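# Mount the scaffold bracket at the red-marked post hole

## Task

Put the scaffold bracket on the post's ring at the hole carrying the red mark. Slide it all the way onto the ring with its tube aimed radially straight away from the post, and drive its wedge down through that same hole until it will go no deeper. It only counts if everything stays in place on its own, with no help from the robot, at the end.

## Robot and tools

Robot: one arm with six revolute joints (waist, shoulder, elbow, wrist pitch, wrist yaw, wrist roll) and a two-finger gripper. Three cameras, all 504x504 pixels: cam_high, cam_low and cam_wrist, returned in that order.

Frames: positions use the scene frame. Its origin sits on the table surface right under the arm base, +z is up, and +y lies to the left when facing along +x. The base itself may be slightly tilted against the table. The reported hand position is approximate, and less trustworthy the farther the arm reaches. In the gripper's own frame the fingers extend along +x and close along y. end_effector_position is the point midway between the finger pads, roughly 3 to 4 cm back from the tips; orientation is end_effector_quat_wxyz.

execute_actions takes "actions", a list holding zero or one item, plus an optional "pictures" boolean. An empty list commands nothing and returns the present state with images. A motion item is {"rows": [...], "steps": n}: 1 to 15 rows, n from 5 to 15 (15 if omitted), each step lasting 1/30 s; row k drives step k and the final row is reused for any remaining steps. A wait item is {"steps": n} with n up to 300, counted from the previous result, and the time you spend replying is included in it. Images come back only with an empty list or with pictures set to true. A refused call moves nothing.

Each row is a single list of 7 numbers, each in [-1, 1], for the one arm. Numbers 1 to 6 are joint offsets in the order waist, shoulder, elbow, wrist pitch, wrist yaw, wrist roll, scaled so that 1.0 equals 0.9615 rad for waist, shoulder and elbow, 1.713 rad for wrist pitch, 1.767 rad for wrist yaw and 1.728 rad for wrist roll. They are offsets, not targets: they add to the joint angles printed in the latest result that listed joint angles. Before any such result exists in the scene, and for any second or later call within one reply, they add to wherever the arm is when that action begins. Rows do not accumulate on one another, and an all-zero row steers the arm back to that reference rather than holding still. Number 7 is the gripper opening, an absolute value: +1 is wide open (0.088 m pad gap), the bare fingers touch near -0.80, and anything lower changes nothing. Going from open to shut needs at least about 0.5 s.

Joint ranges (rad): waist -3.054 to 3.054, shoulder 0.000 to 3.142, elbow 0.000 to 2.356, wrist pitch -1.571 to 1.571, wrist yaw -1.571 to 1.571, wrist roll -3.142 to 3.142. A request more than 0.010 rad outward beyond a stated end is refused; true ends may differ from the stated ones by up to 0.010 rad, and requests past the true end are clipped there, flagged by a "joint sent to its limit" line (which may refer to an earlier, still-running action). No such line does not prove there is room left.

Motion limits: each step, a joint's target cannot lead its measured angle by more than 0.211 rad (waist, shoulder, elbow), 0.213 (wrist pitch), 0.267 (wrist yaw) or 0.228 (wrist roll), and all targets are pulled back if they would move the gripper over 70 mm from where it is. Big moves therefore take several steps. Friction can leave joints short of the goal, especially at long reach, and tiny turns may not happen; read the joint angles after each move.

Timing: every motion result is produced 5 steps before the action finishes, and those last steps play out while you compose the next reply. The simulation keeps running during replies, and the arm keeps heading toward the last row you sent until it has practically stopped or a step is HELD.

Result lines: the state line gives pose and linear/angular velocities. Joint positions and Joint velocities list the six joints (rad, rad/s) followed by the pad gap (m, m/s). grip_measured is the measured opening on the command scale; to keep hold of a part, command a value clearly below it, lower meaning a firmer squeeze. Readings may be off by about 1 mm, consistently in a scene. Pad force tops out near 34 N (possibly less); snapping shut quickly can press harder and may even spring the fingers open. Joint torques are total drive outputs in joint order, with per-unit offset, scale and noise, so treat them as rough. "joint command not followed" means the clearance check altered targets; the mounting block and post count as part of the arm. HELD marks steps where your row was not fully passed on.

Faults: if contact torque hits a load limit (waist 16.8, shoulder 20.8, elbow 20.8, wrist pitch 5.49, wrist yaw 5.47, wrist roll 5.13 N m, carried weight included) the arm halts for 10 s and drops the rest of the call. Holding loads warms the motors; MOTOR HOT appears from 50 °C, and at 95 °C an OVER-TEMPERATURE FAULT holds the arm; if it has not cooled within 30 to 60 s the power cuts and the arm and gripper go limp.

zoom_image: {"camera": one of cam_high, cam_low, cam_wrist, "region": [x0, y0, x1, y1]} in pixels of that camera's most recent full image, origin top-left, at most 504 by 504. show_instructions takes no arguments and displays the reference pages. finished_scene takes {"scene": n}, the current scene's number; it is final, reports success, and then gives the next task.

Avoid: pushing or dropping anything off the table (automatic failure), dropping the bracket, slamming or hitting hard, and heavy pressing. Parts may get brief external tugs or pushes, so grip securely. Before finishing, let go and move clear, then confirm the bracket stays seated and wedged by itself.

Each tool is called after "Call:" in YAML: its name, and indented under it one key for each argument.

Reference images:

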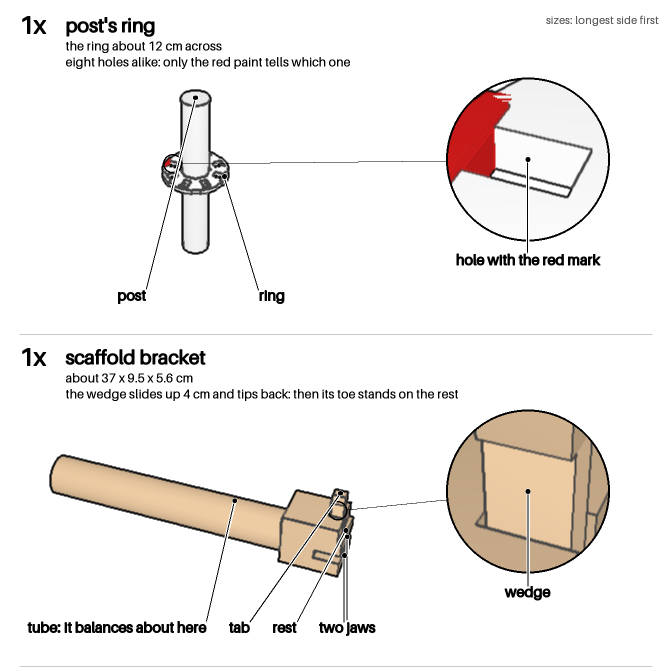

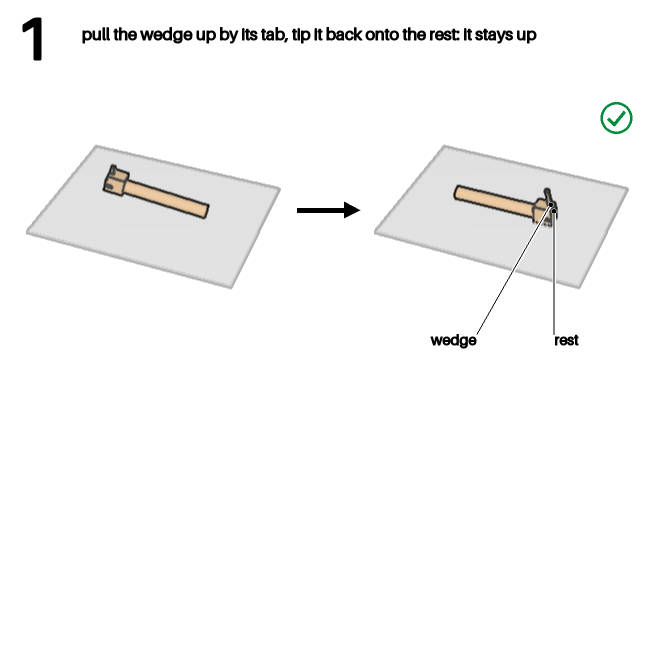

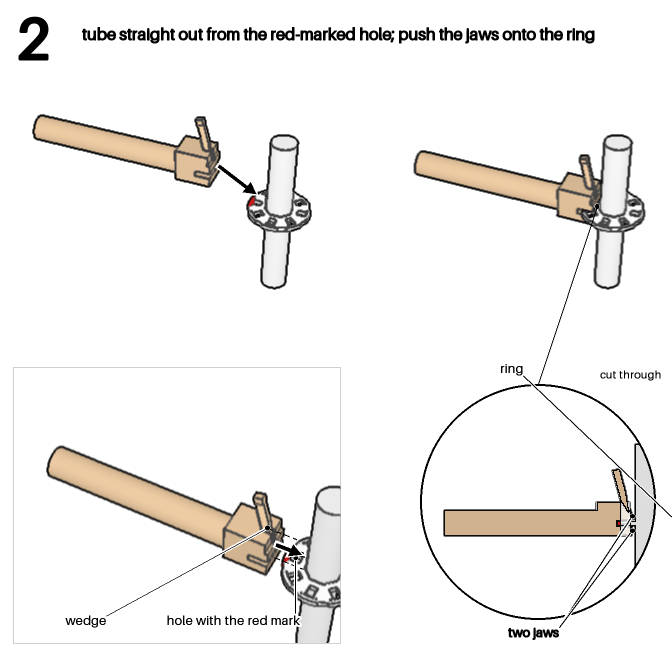

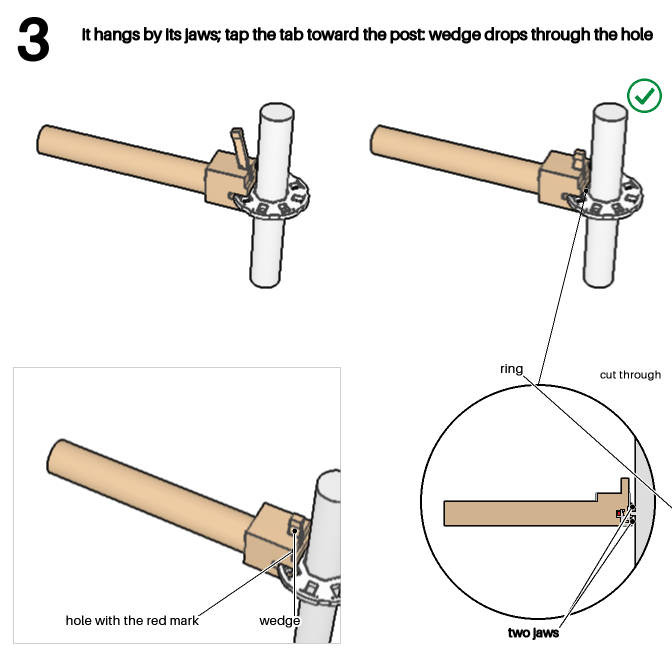

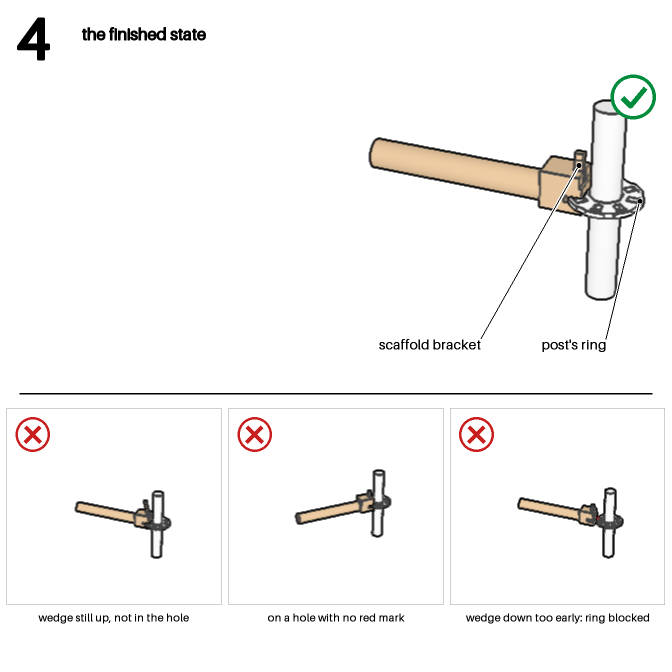

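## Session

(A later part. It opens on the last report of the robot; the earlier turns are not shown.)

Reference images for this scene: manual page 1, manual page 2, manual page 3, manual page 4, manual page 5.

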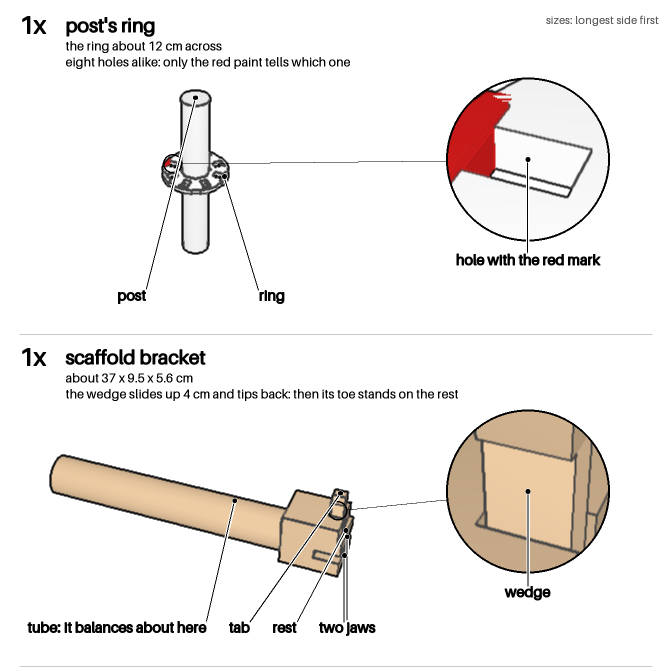

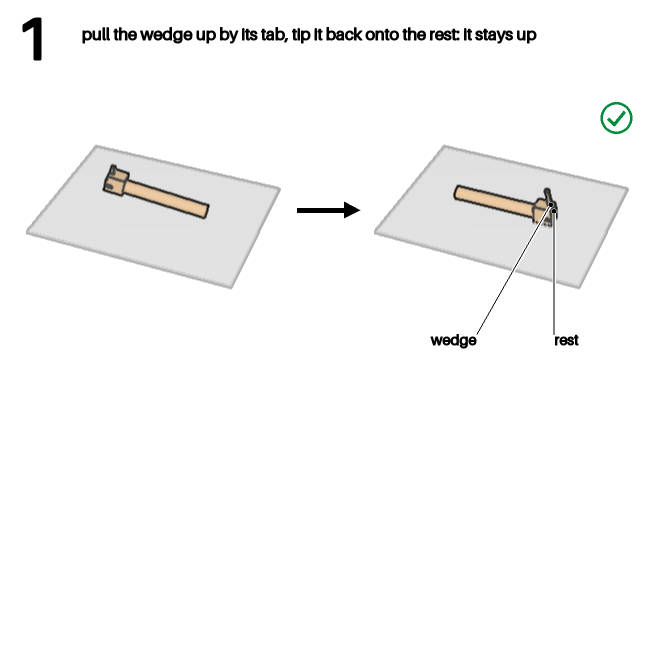

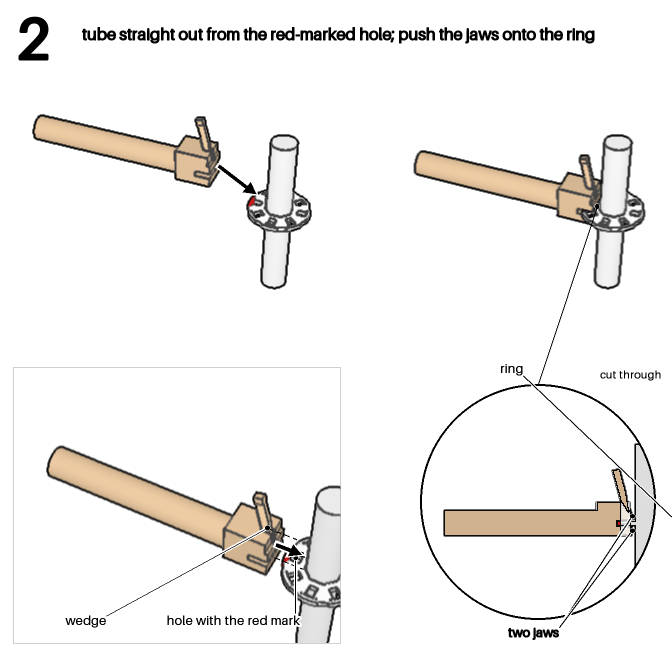

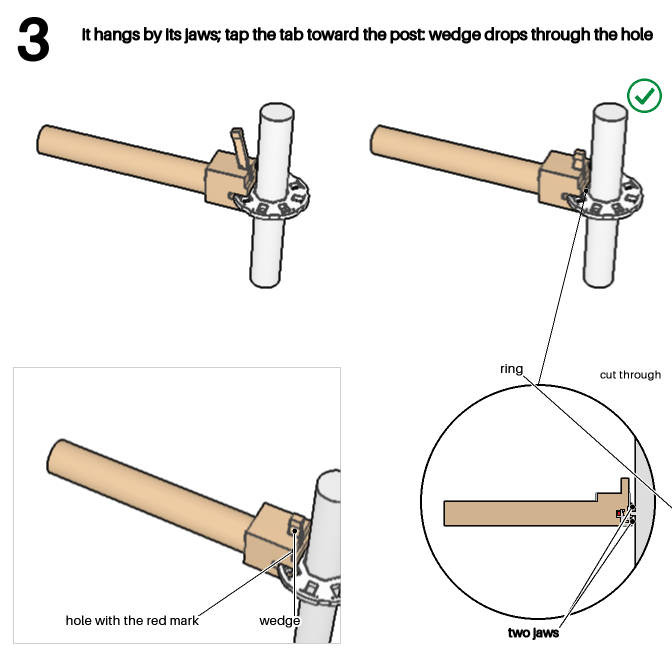

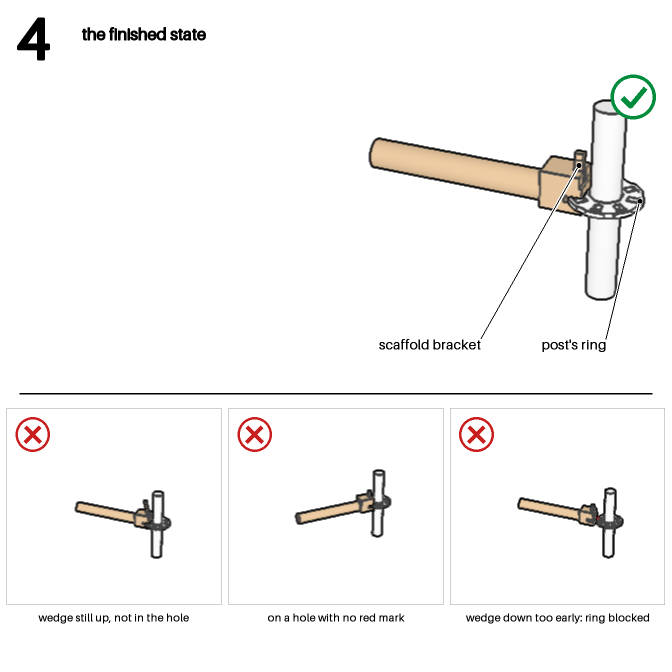

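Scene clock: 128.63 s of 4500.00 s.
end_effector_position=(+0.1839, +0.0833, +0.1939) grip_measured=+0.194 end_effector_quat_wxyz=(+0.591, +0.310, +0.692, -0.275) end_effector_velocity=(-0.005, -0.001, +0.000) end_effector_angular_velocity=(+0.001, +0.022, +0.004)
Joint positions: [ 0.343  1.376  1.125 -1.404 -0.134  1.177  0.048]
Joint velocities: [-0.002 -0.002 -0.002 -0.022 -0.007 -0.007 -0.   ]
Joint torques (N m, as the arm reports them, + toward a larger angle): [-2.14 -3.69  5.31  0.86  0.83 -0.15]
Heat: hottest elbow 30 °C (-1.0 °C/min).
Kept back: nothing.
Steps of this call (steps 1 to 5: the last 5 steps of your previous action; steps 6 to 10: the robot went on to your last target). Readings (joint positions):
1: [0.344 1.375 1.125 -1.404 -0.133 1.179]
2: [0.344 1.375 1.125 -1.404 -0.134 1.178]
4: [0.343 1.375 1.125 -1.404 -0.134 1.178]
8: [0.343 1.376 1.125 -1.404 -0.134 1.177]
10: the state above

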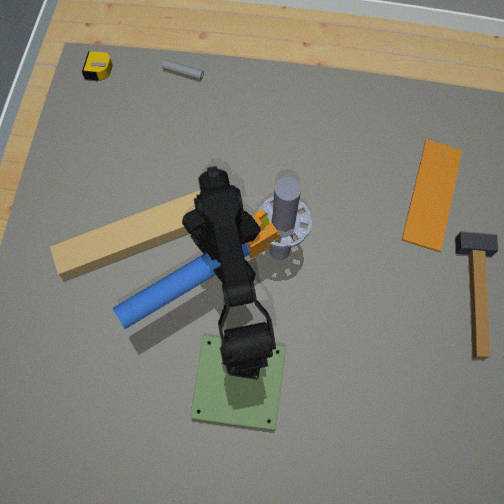

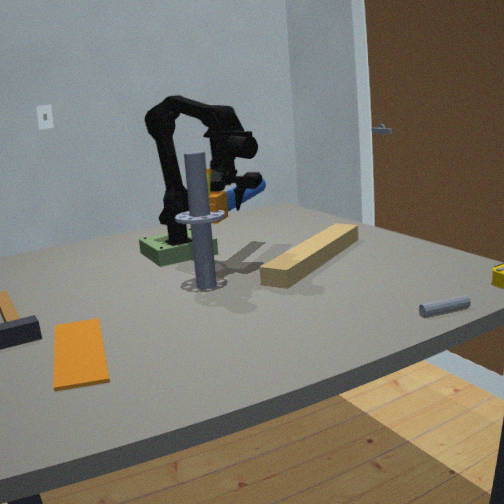

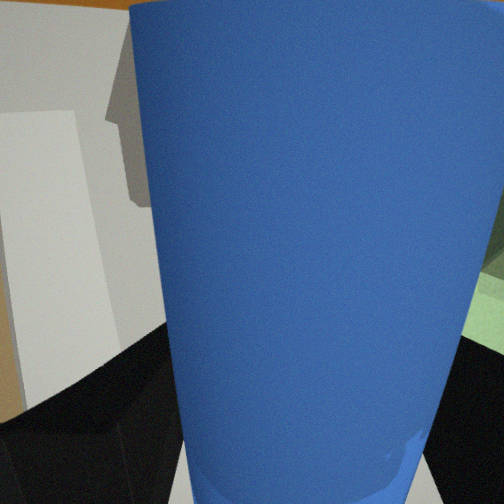

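Call:
execute_actions:
  actions:
    - {"rows":[[0.02,0,0,0.004,0.013,0.02,-1],[0.02,0,0,0.004,0.013,0.02,-1],[0.02,0,0,0.004,0.013,0.02,-1],[0.02,0,0,0.004,0.013,0.02,-1],[0.02,0,0,0.004,0.013,0.02,-0.2],[0.02,0,0,0.004,0.013,0.02,0.1],[0.02,0,0,0.004,0.013,0.02,0.3],[0.02,0,0,0.004,0.013,0.02,0.6]],"steps":15}

Call:
execute_actions:
  actions:
    - {"steps":12}
  pictures: true

Call:
zoom_image:
  camera: "cam_high"
  region: [100, 150, 320, 330]

Call:
zoom_image:
  camera: "cam_low"
  region: [150, 150, 300, 260]

Scene clock: 129.30 s of 4500.00 s.
end_effector_position=(+0.1847, +0.0841, +0.1926) grip_measured=+0.194 end_effector_quat_wxyz=(+0.594, +0.310, +0.686, -0.284) end_effector_velocity=(-0.002, -0.001, -0.000) end_effector_angular_velocity=(-0.010, +0.005, -0.004)
Joint positions: [ 0.359  1.378  1.123 -1.397 -0.116  1.207  0.048]
Joint velocities: [ 0.002 -0.002 -0.002 -0.007  0.007  0.007 -0.   ]
Joint torques (N m, as the arm reports them, + toward a larger angle): [ 0.23 -4.89  4.74  0.29  0.08  0.11]
Heat: hottest elbow 30 °C (-1.0 °C/min).
Steps of this call (steps 1 to 10: the robot went on to your last target; steps 11 to 20: the first 10 steps of this action). Readings (joint positions):
11: [0.345 1.376 1.125 -1.404 -0.132 1.180]
12: [0.350 1.376 1.125 -1.402 -0.126 1.188]
14: [0.355 1.377 1.123 -1.399 -0.120 1.198]
18: [0.358 1.378 1.123 -1.397 -0.117 1.205]
20: the state above

Scene clock: 129.70 s of 4500.00 s.
end_effector_position=(+0.1846, +0.0840, +0.1927) grip_measured=+0.594 end_effector_quat_wxyz=(+0.594, +0.310, +0.685, -0.285) end_effector_velocity=(-0.002, -0.000, +0.000) end_effector_angular_velocity=(+0.004, +0.010, -0.010)
Joint positions: [ 0.36   1.377  1.123 -1.397 -0.114  1.21   0.068]
Joint velocities: [-0.002 -0.002 -0.002 -0.007 -0.007  0.007  0.002]
Joint torques (N m, as the arm reports them, + toward a larger angle): [ 0.24 -4.86  4.72  0.3   0.05  0.06]
Heat: hottest elbow 30 °C (-1.0 °C/min).
Kept back: nothing.
Steps of this call (steps 1 to 5: the last 5 steps of your previous action; steps 6 to 12: the robot went on to your last target). Readings (joint positions):
1: [0.359 1.378 1.123 -1.397 -0.116 1.207]
2: [0.359 1.378 1.123 -1.397 -0.116 1.207]
4: [0.360 1.378 1.123 -1.397 -0.114 1.209]
8: [0.360 1.377 1.123 -1.397 -0.114 1.209]
12: the state above

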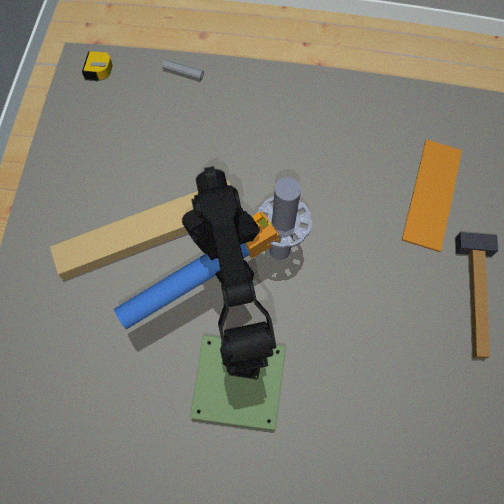

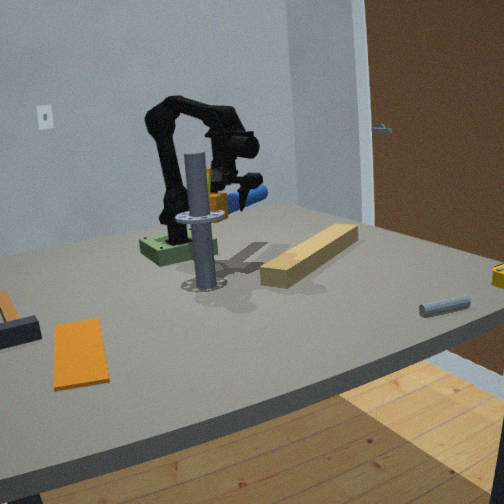

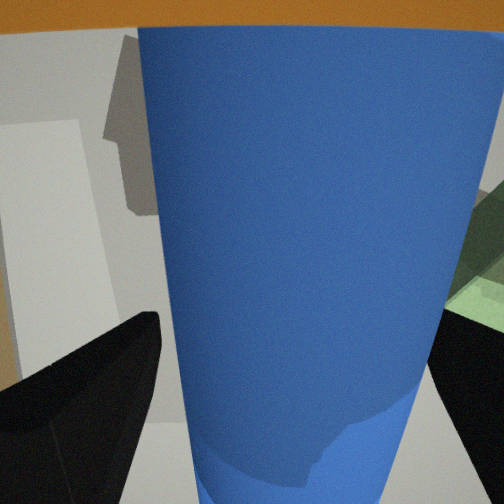

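Region (100, 150, 320, 330) of cam_high's 504x504 image, scaled by 2.291, with more detail than that image has; it fills the top 412 rows of this view, and the rest is white.

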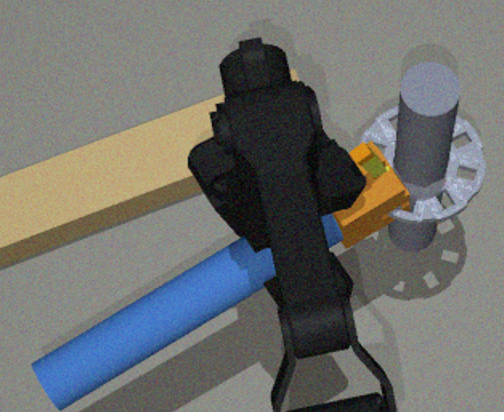

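Region (150, 150, 300, 260) of cam_low's 504x504 image, scaled by 3.360, with more detail than that image has; it fills the top 370 rows of this view, and the rest is white.

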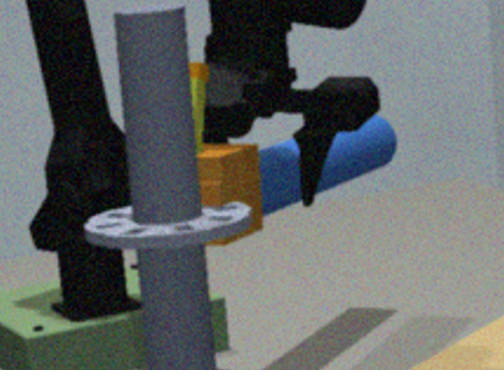

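Call:
execute_actions:
  actions:
    - {"rows":[[0.007,-0.01,0.04,-0.008,0.005,0,1],[0.014,-0.02,0.065,-0.016,0.011,0,1],[0.021,-0.031,0.09,-0.023,0.016,0,1],[0.029,-0.041,0.115,-0.031,0.022,0,1],[0.036,-0.051,0.14,-0.039,0.027,0,1],[0.043,-0.061,0.167,-0.046,0.032,0,1],[0.05,-0.072,0.194,-0.054,0.038,0,1],[0.057,-0.082,0.221,-0.062,0.043,0,1],[0.064,-0.092,0.248,-0.07,0.049,0,1],[0.072,-0.102,0.275,-0.077,0.054,0,1],[0.079,-0.113,0.302,-0.085,0.06,0,1],[0.086,-0.123,0.33,-0.093,0.065,0,1]],"steps":15}

Call:
execute_actions:
  actions:
    - {"rows":[[0,0,0.01,0,0,-1,-1]],"steps":15}

Call:
execute_actions:
  actions:
    - {"steps":15}

Scene clock: 132.33 s of 4500.00 s.
end_effector_position=(+0.1935, +0.0874, +0.2518) grip_measured=+0.996 end_effector_quat_wxyz=(+0.659, +0.316, +0.637, -0.245) end_effector_velocity=(+0.002, +0.003, +0.255) end_effector_angular_velocity=(+0.013, -0.748, +0.180)
Joint positions: [ 0.408  1.312  1.312 -1.491 -0.047  1.21   0.088]
Joint velocities: [ 0.198 -0.31   0.774 -0.388  0.271 -0.007  0.007]
Joint torques (N m, as the arm reports them, + toward a larger angle): [ 0.27 -4.89  5.28  0.41  0.09 -0.02]
Heat: hottest elbow 30 °C (-1.0 °C/min).
Steps of this call (steps 1 to 15: the robot went on to your last target; steps 16 to 69: nothing new was sent; steps 70 to 79: the first 10 steps of this action). Readings (joint positions):
70: [0.360 1.377 1.126 -1.399 -0.113 1.210]
71: [0.362 1.377 1.135 -1.405 -0.110 1.210]
73: [0.370 1.371 1.166 -1.421 -0.098 1.210]
77: [0.395 1.333 1.260 -1.465 -0.066 1.210]
79: the state above

Scene clock: 132.83 s of 4500.00 s.
end_effector_position=(+0.1915, +0.0870, +0.2895) grip_measured=-0.157 end_effector_quat_wxyz=(+0.761, +0.105, +0.640, -0.028) end_effector_velocity=(-0.002, -0.002, +0.000) end_effector_angular_velocity=(-0.328, -0.164, +1.810)
Joint positions: [ 0.435  1.263  1.424 -1.542 -0.011  0.609  0.031]
Joint velocities: [-0.007 -0.007 -0.002 -0.007 -0.007 -1.853 -0.175]
Joint torques (N m, as the arm reports them, + toward a larger angle): [-0.08 -3.31  4.76  1.11 -0.14 -0.08]
Heat: hottest elbow 30 °C (-1.0 °C/min).
Steps of this call (steps 1 to 5: the last 5 steps of your previous action; steps 6 to 15: the first 10 steps of this action, its rows measured from where the robot was after step 5). Readings (joint positions):
5: [0.434 1.267 1.416 -1.539 -0.013 1.210]
6: [0.435 1.262 1.422 -1.542 -0.011 1.161]
7: [0.435 1.260 1.424 -1.542 -0.011 1.098]
9: [0.435 1.261 1.424 -1.542 -0.011 0.976]
13: [0.435 1.263 1.424 -1.542 -0.011 0.731]
15: the state above

Scene clock: 133.33 s of 4500.00 s.
end_effector_position=(+0.1916, +0.0871, +0.2896) grip_measured=-0.785 end_effector_quat_wxyz=(+0.729, -0.242, +0.586, +0.257) end_effector_velocity=(-0.003, +0.000, +0.000) end_effector_angular_velocity=(-0.313, -0.158, +1.798)
Joint positions: [ 0.435  1.263  1.424 -1.541 -0.011 -0.306  0.001]
Joint velocities: [-0.007 -0.007 -0.002 -0.007 -0.022 -1.839 -0.   ]
Joint torques (N m, as the arm reports them, + toward a larger angle): [-0.17 -3.38  4.74  1.1  -0.19 -0.1 ]
Heat: hottest elbow 30 °C (-1.0 °C/min).
Kept back: nothing.
Steps of this call (steps 1 to 5: the last 5 steps of your previous action; steps 6 to 15: the robot went on to your last target). Readings (joint positions):
1: [0.435 1.263 1.424 -1.542 -0.011 0.549]
2: [0.435 1.263 1.424 -1.542 -0.011 0.488]
4: [0.435 1.263 1.424 -1.542 -0.011 0.365]
8: [0.435 1.263 1.424 -1.541 -0.011 0.121]
15: the state above

Call:
execute_actions:
  actions:
    - {"rows":[[-0.1,0.03,0.03,0,0,-1,-1],[-0.2,0.06,0.06,0,0,-1,-1],[-0.28,0.09,0.09,-0.004,0,-1,-1],[-0.353,0.128,0.13,-0.009,0,-1,-1]],"steps":15}

Call:
execute_actions:
  actions:
    - {"steps":20}
  pictures: true

Call:
zoom_image:
  camera: "cam_high"
  region: [150, 130, 350, 300]

Call:
zoom_image:
  camera: "cam_low"
  region: [130, 110, 310, 250]

Scene clock: 134.00 s of 4500.00 s.
end_effector_position=(+0.2348, +0.0246, +0.2965) grip_measured=-0.785 end_effector_quat_wxyz=(+0.641, -0.427, +0.517, +0.373) end_effector_velocity=(+0.010, -0.042, +0.022) end_effector_angular_velocity=(-0.341, -0.128, +1.631)
Joint positions: [ 0.116  1.374  1.534 -1.554 -0.015 -1.11   0.001]
Joint velocities: [-0.173  0.002  0.085 -0.022  0.007 -1.839 -0.   ]
Joint torques (N m, as the arm reports them, + toward a larger angle): [-0.36 -3.61  5.07  0.75 -0.01 -0.07]
Heat: hottest elbow 30 °C (-1.0 °C/min).
Steps of this call (steps 1 to 10: the robot went on to your last target; steps 11 to 20: the first 10 steps of this action). Readings (joint positions):
11: [0.424 1.266 1.426 -1.541 -0.015 -0.560]
12: [0.391 1.274 1.435 -1.542 -0.018 -0.624]
14: [0.282 1.310 1.475 -1.544 -0.017 -0.745]
18: [0.132 1.370 1.526 -1.549 -0.012 -0.988]
20: the state above

Scene clock: 134.67 s of 4500.00 s.
end_effector_position=(+0.2359, +0.0205, +0.2974) grip_measured=-0.785 end_effector_quat_wxyz=(-0.393, +0.662, -0.307, -0.559) end_effector_velocity=(-0.005, +0.000, -0.001) end_effector_angular_velocity=(-0.020, +0.018, +0.136)
Joint positions: [ 0.099  1.379  1.542 -1.557 -0.015 -2.018  0.001]
Joint velocities: [-0.002 -0.002 -0.002 -0.022 -0.007 -0.139 -0.   ]
Joint torques (N m, as the arm reports them, + toward a larger angle): [-0.4  -3.67  5.16  0.85  0.01 -0.08]
Heat: hottest elbow 30 °C (-1.0 °C/min).
Kept back: nothing.
Steps of this call (steps 1 to 5: the last 5 steps of your previous action; steps 6 to 20: the robot went on to your last target). Readings (joint positions):
1: [0.111 1.374 1.537 -1.554 -0.015 -1.171]
2: [0.107 1.374 1.539 -1.555 -0.015 -1.232]
4: [0.103 1.375 1.541 -1.556 -0.015 -1.354]
8: [0.100 1.377 1.541 -1.557 -0.015 -1.598]
20: the state above

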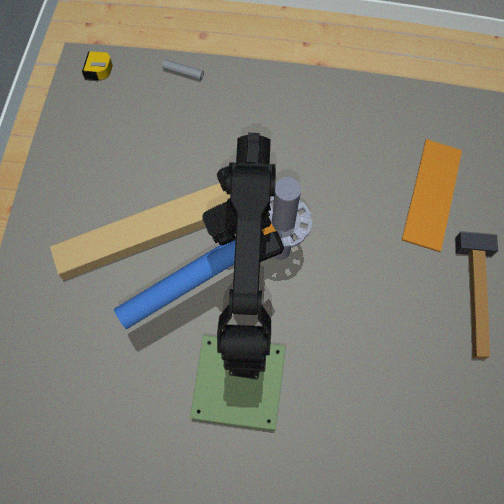

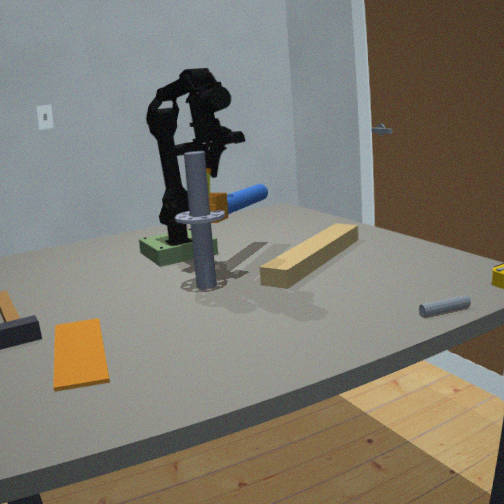

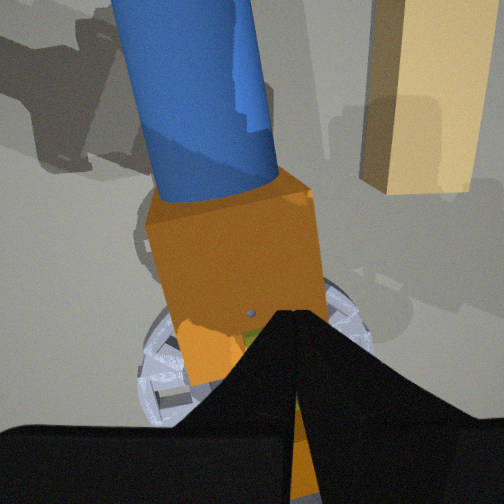

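Region (150, 130, 350, 300) of cam_high's 504x504 image, scaled by 2.520, with more detail than that image has; it fills the top 428 rows of this view, and the rest is white.

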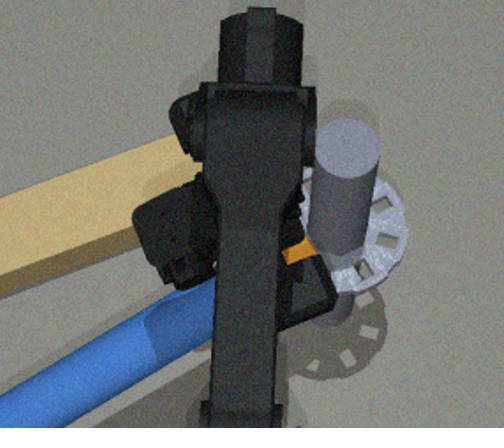

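Region (130, 110, 310, 250) of cam_low's 504x504 image, scaled by 2.800, with more detail than that image has.

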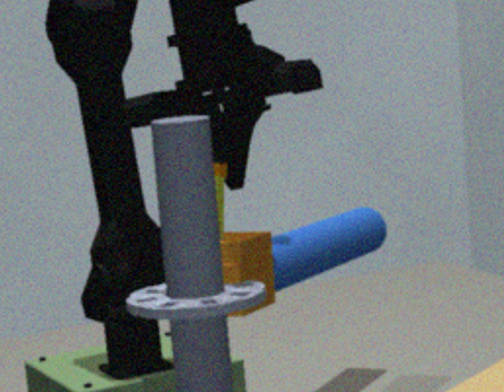

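Call:
execute_actions:
  actions:
    - {"rows":[[-0.02,0.013,0.012,0.001,0,-0.03,-1],[-0.04,0.026,0.024,0.002,0,-0.06,-1],[-0.06,0.04,0.036,0.003,0,-0.09,-1],[-0.08,0.053,0.048,0.005,0,-0.12,-1],[-0.105,0.068,0.06,0.006,0,-0.128,-1]],"steps":15}

Call:
execute_actions:
  actions:
    - {"steps":12}
  pictures: true

Call:
zoom_image:
  camera: "cam_low"
  region: [130, 110, 310, 250]

Scene clock: 135.60 s of 4500.00 s.
end_effector_position=(+0.2499, +0.0026, +0.2958) grip_measured=-0.785 end_effector_quat_wxyz=(-0.350, +0.682, -0.275, -0.581) end_effector_velocity=(+0.004, -0.009, -0.012) end_effector_angular_velocity=(-0.024, +0.065, +0.140)
Joint positions: [ 0.016  1.434  1.581 -1.555 -0.028 -2.221  0.001]
Joint velocities: [-0.042  0.056  0.007 -0.022 -0.007 -0.183 -0.   ]
Joint torques (N m, as the arm reports them, + toward a larger angle): [-1.36 -4.48  5.93  1.33  0.41 -0.1 ]
Heat: hottest elbow 30 °C (-1.0 °C/min).
Steps of this call (steps 1 to 18: the robot went on to your last target; steps 19 to 28: the first 10 steps of this action). Readings (joint positions):
19: [0.097 1.379 1.542 -1.557 -0.015 -2.040]
20: [0.092 1.382 1.546 -1.557 -0.015 -2.060]
22: [0.068 1.393 1.560 -1.557 -0.016 -2.124]
26: [0.020 1.427 1.581 -1.555 -0.026 -2.207]
28: the state above

Scene clock: 136.00 s of 4500.00 s.
end_effector_position=(+0.2503, +0.0016, +0.2965) grip_measured=-0.785 end_effector_quat_wxyz=(-0.347, +0.684, -0.271, -0.582) end_effector_velocity=(+0.002, +0.000, +0.002) end_effector_angular_velocity=(+0.006, -0.012, +0.006)
Joint positions: [ 0.012  1.435  1.586 -1.556 -0.028 -2.237  0.001]
Joint velocities: [-0.002 -0.002  0.002  0.007 -0.007 -0.007 -0.   ]
Joint torques (N m, as the arm reports them, + toward a larger angle): [-1.43 -3.97  5.74  1.43  0.43 -0.1 ]
Heat: hottest elbow 30 °C (-1.0 °C/min).
Kept back: nothing.
Steps of this call (steps 1 to 5: the last 5 steps of your previous action; steps 6 to 12: the robot went on to your last target). Readings (joint positions):
1: [0.015 1.435 1.582 -1.556 -0.028 -2.226]
2: [0.014 1.435 1.583 -1.556 -0.028 -2.229]
4: [0.013 1.435 1.584 -1.556 -0.028 -2.233]
8: [0.012 1.435 1.586 -1.556 -0.028 -2.236]
12: the state above

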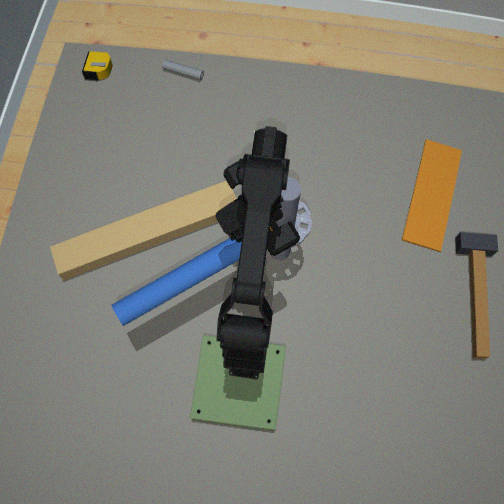

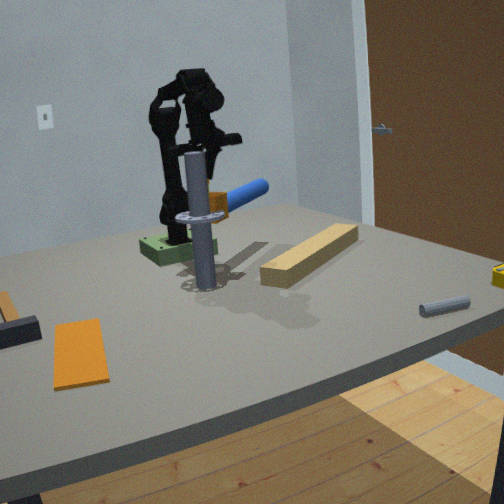

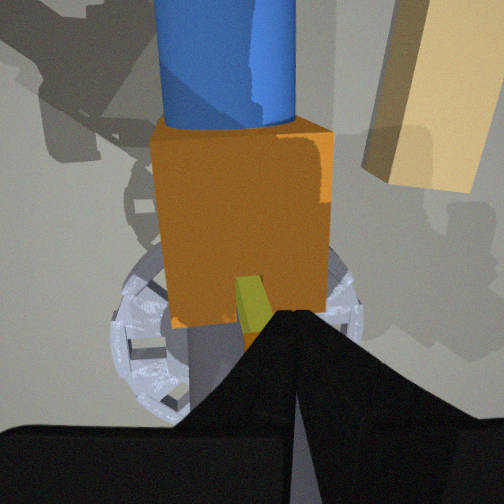

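Region (130, 110, 310, 250) of cam_low's 504x504 image, scaled by 2.800, with more detail than that image has.

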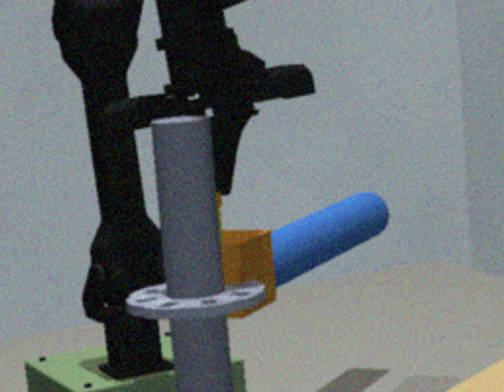

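Call:
execute_actions:
  actions:
    - {"rows":[[0.06,-0.035,-0.03,-0.003,0.006,0.03,-1]],"steps":15}

Call:
execute_actions:
  actions:
    - {"steps":10}
  pictures: true

Call:
zoom_image:
  camera: "cam_low"
  region: [130, 110, 310, 250]

Scene clock: 136.57 s of 4500.00 s.
end_effector_position=(+0.2436, +0.0134, +0.2980) grip_measured=-0.785 end_effector_quat_wxyz=(-0.346, +0.687, -0.269, -0.580) end_effector_velocity=(-0.007, +0.005, -0.007) end_effector_angular_velocity=(+0.009, +0.047, -0.003)
Joint positions: [ 0.065  1.408  1.568 -1.558 -0.019 -2.189  0.001]
Joint velocities: [ 0.017  0.002 -0.022 -0.022 -0.007  0.022 -0.   ]
Joint torques (N m, as the arm reports them, + toward a larger angle): [ 0.27 -5.51  3.64  0.57 -0.1   0.09]
Heat: hottest elbow 30 °C (-1.0 °C/min).
Steps of this call (steps 1 to 7: the robot went on to your last target; steps 8 to 17: the first 10 steps of this action). Readings (joint positions):
8: [0.017 1.433 1.584 -1.556 -0.024 -2.228]
9: [0.029 1.429 1.579 -1.554 -0.020 -2.217]
11: [0.050 1.420 1.574 -1.555 -0.019 -2.202]
15: [0.063 1.409 1.569 -1.558 -0.019 -2.191]
17: the state above

Scene clock: 136.90 s of 4500.00 s.
end_effector_position=(+0.2432, +0.0137, +0.2973) grip_measured=-0.785 end_effector_quat_wxyz=(-0.346, +0.686, -0.269, -0.581) end_effector_velocity=(-0.003, +0.000, -0.002) end_effector_angular_velocity=(+0.003, +0.012, +0.021)
Joint positions: [ 0.066  1.408  1.566 -1.558 -0.019 -2.187  0.001]
Joint velocities: [-0.002 -0.002 -0.007 -0.007 -0.007 -0.022 -0.   ]
Joint torques (N m, as the arm reports them, + toward a larger angle): [ 0.31 -5.6   3.66  0.55 -0.1   0.06]
Heat: hottest elbow 30 °C (-1.0 °C/min).
Kept back: nothing.
Steps of this call (steps 1 to 5: the last 5 steps of your previous action; steps 6 to 10: the robot went on to your last target). Readings (joint positions):
1: [0.065 1.408 1.567 -1.558 -0.019 -2.188]
2: [0.065 1.408 1.566 -1.558 -0.019 -2.188]
4: [0.066 1.408 1.566 -1.558 -0.019 -2.187]
8: [0.066 1.408 1.566 -1.558 -0.019 -2.187]
10: the state above

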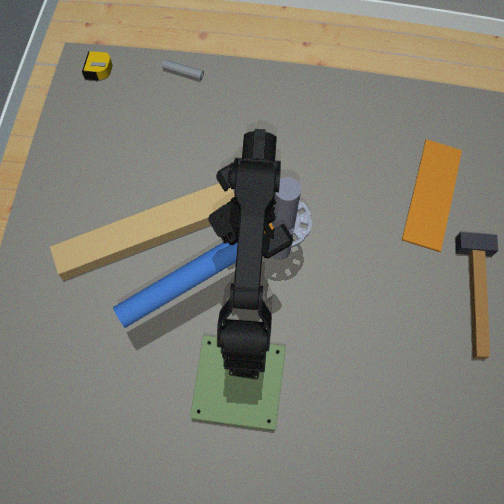

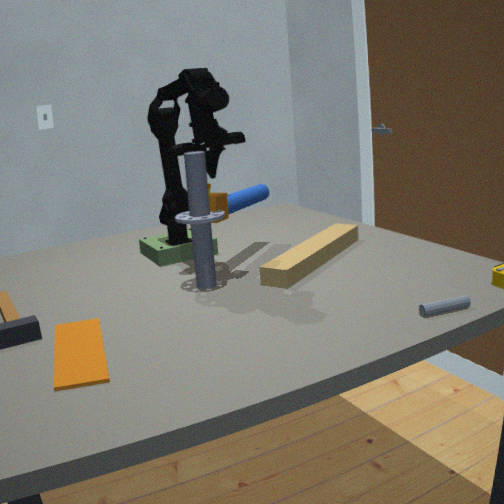

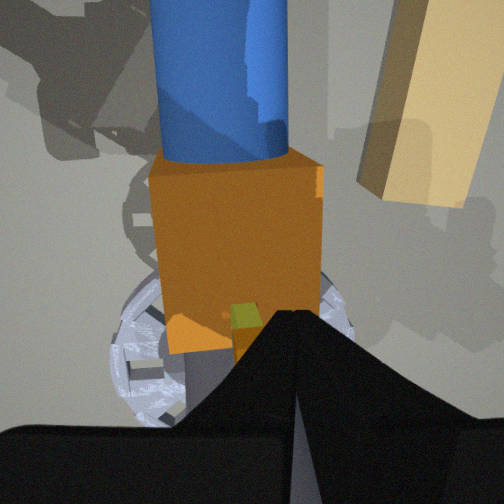

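Region (130, 110, 310, 250) of cam_low's 504x504 image, scaled by 2.800, with more detail than that image has.

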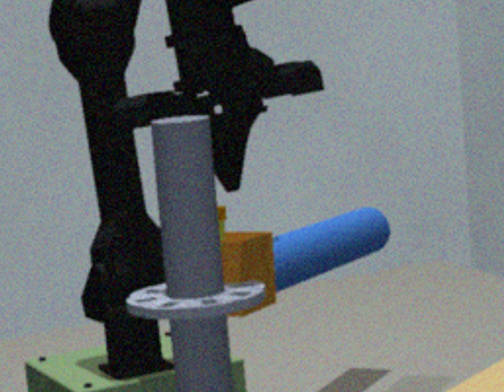

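Call:
execute_actions:
  actions:
    - {"rows":[[-0.066,0.008,0.0,0,0,-0.036,-1],[-0.066,0.008,0.0,0,0,-0.036,-1],[-0.066,0.008,0.0,0,0,-0.036,-1],[-0.066,0.008,0.0,0,0,-0.036,-1],[-0.066,0.008,0.0,0,0,-0.036,-1],[-0.066,0.0,-0.03,0.015,0,-0.036,-1],[-0.066,-0.008,-0.07,0.035,0,-0.036,-1]],"steps":15}

Call:
execute_actions:
  actions:
    - {"steps":10}
  pictures: true

Call:
zoom_image:
  camera: "cam_low"
  region: [130, 110, 310, 250]

Scene clock: 139.50 s of 4500.00 s.
end_effector_position=(+0.2471, -0.0006, +0.2884) grip_measured=-0.785 end_effector_quat_wxyz=(-0.344, +0.689, -0.272, -0.577) end_effector_velocity=(-0.003, -0.003, -0.065) end_effector_angular_velocity=(+0.004, +0.114, +0.006)
Joint positions: [ 0.007  1.404  1.523 -1.516 -0.02  -2.245  0.001]
Joint velocities: [-0.017 -0.007 -0.261  0.139 -0.007 -0.022 -0.   ]
Joint torques (N m, as the arm reports them, + toward a larger angle): [-0.27 -5.16  4.18  0.97 -0.07 -0.08]
Heat: hottest elbow 30 °C (-1.0 °C/min).
Steps of this call (steps 1 to 15: the robot went on to your last target; steps 16 to 68: nothing new was sent; steps 69 to 78: the first 10 steps of this action). Readings (joint positions):
69: [0.061 1.408 1.566 -1.558 -0.020 -2.198]
70: [0.047 1.408 1.566 -1.558 -0.020 -2.212]
72: [0.022 1.408 1.566 -1.558 -0.020 -2.229]
76: [0.009 1.404 1.543 -1.529 -0.020 -2.242]
78: the state above

Scene clock: 139.83 s of 4500.00 s.
end_effector_position=(+0.2478, -0.0010, +0.2869) grip_measured=-0.785 end_effector_quat_wxyz=(-0.344, +0.690, -0.271, -0.576) end_effector_velocity=(-0.003, +0.001, -0.001) end_effector_angular_velocity=(+0.003, +0.007, +0.021)
Joint positions: [ 0.006  1.4    1.513 -1.505 -0.02  -2.247  0.001]
Joint velocities: [-0.002 -0.007 -0.007 -0.007 -0.007 -0.022 -0.   ]
Joint torques (N m, as the arm reports them, + toward a larger angle): [-0.32 -4.76  3.3   1.2  -0.08 -0.06]
Heat: hottest elbow 30 °C (-1.0 °C/min).
Kept back: nothing.
Steps of this call (steps 1 to 5: the last 5 steps of your previous action; steps 6 to 10: the robot went on to your last target). Readings (joint positions):
1: [0.007 1.404 1.518 -1.513 -0.020 -2.245]
2: [0.007 1.403 1.517 -1.510 -0.020 -2.246]
4: [0.006 1.401 1.515 -1.506 -0.020 -2.246]
8: [0.006 1.401 1.514 -1.505 -0.020 -2.247]
10: the state above

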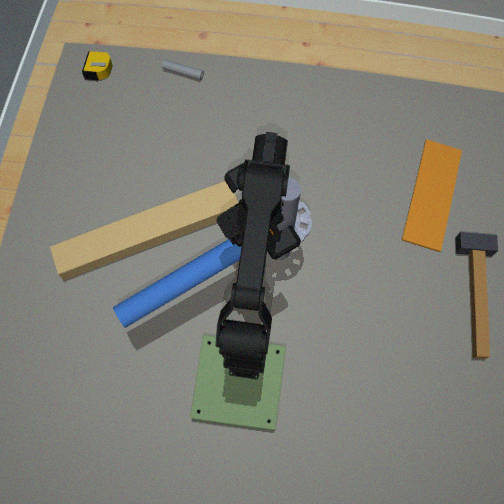

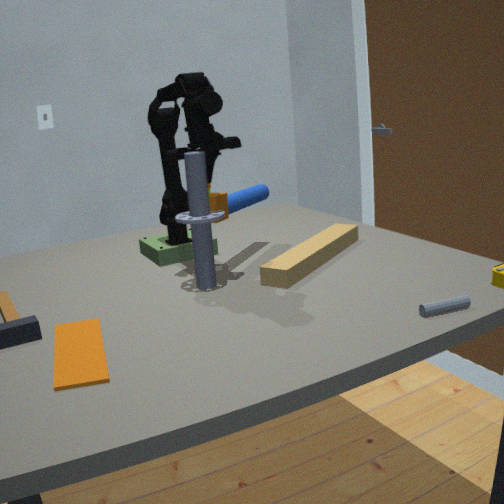

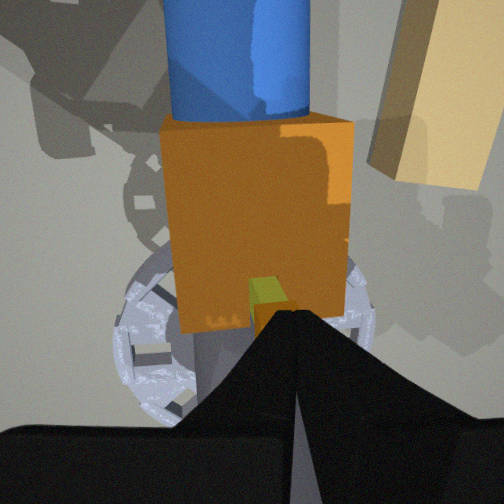

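Region (130, 110, 310, 250) of cam_low's 504x504 image, scaled by 2.800, with more detail than that image has.

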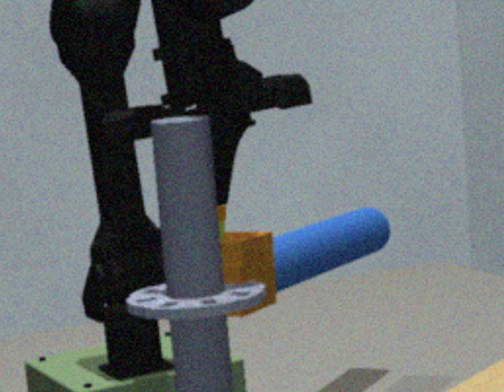

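Call:
execute_actions:
  actions: []

Scene clock: 140.63 s of 4500.00 s.
end_effector_position=(+0.2479, -0.0010, +0.2869) grip_measured=-0.785 end_effector_quat_wxyz=(-0.344, +0.691, -0.271, -0.576) end_effector_velocity=(-0.002, +0.001, -0.000) end_effector_angular_velocity=(+0.006, +0.007, +0.006)
Joint positions: [ 0.006  1.4    1.513 -1.504 -0.02  -2.247  0.001]
Joint velocities: [-0.002 -0.002 -0.002 -0.007 -0.007 -0.007 -0.   ]
Joint torques (N m, as the arm reports them, + toward a larger angle): [-0.36 -4.87  3.27  1.21 -0.08 -0.07]
Heat: hottest elbow 30 °C (-1.0 °C/min).
Kept back: nothing.
Steps of this call (steps 1 to 24: the robot went on to your last target). Readings (joint positions):
1: [0.006 1.400 1.513 -1.505 -0.020 -2.247]
2: [0.006 1.400 1.513 -1.505 -0.020 -2.247]
4: [0.006 1.400 1.513 -1.505 -0.020 -2.247]
8: [0.006 1.400 1.513 -1.504 -0.020 -2.247]
24: the state above

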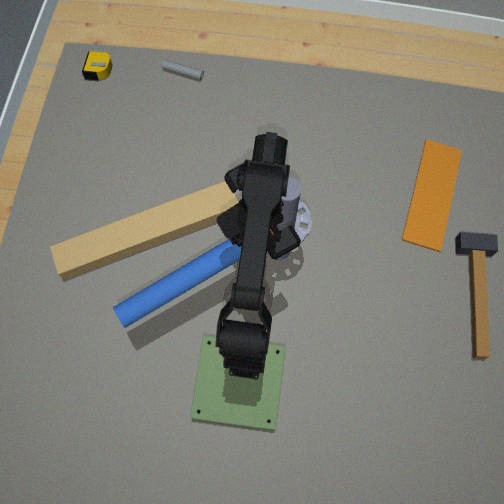

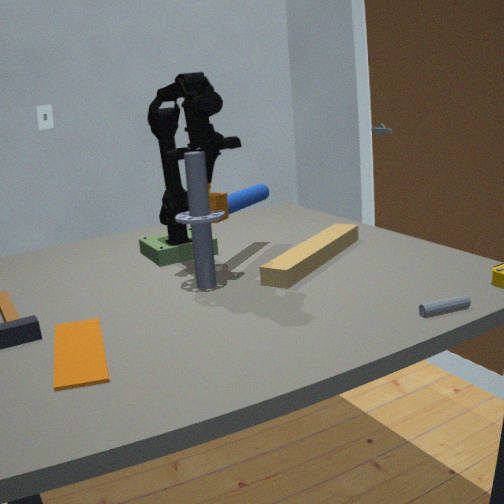

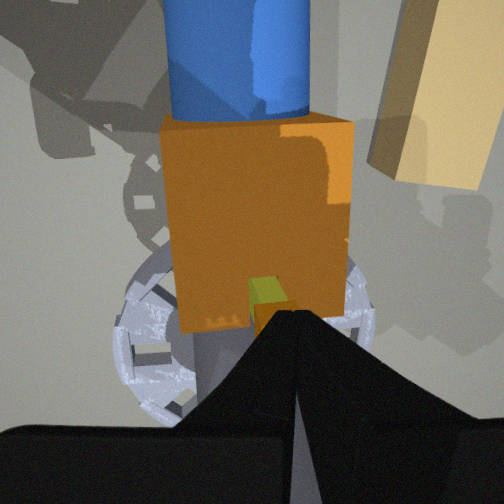

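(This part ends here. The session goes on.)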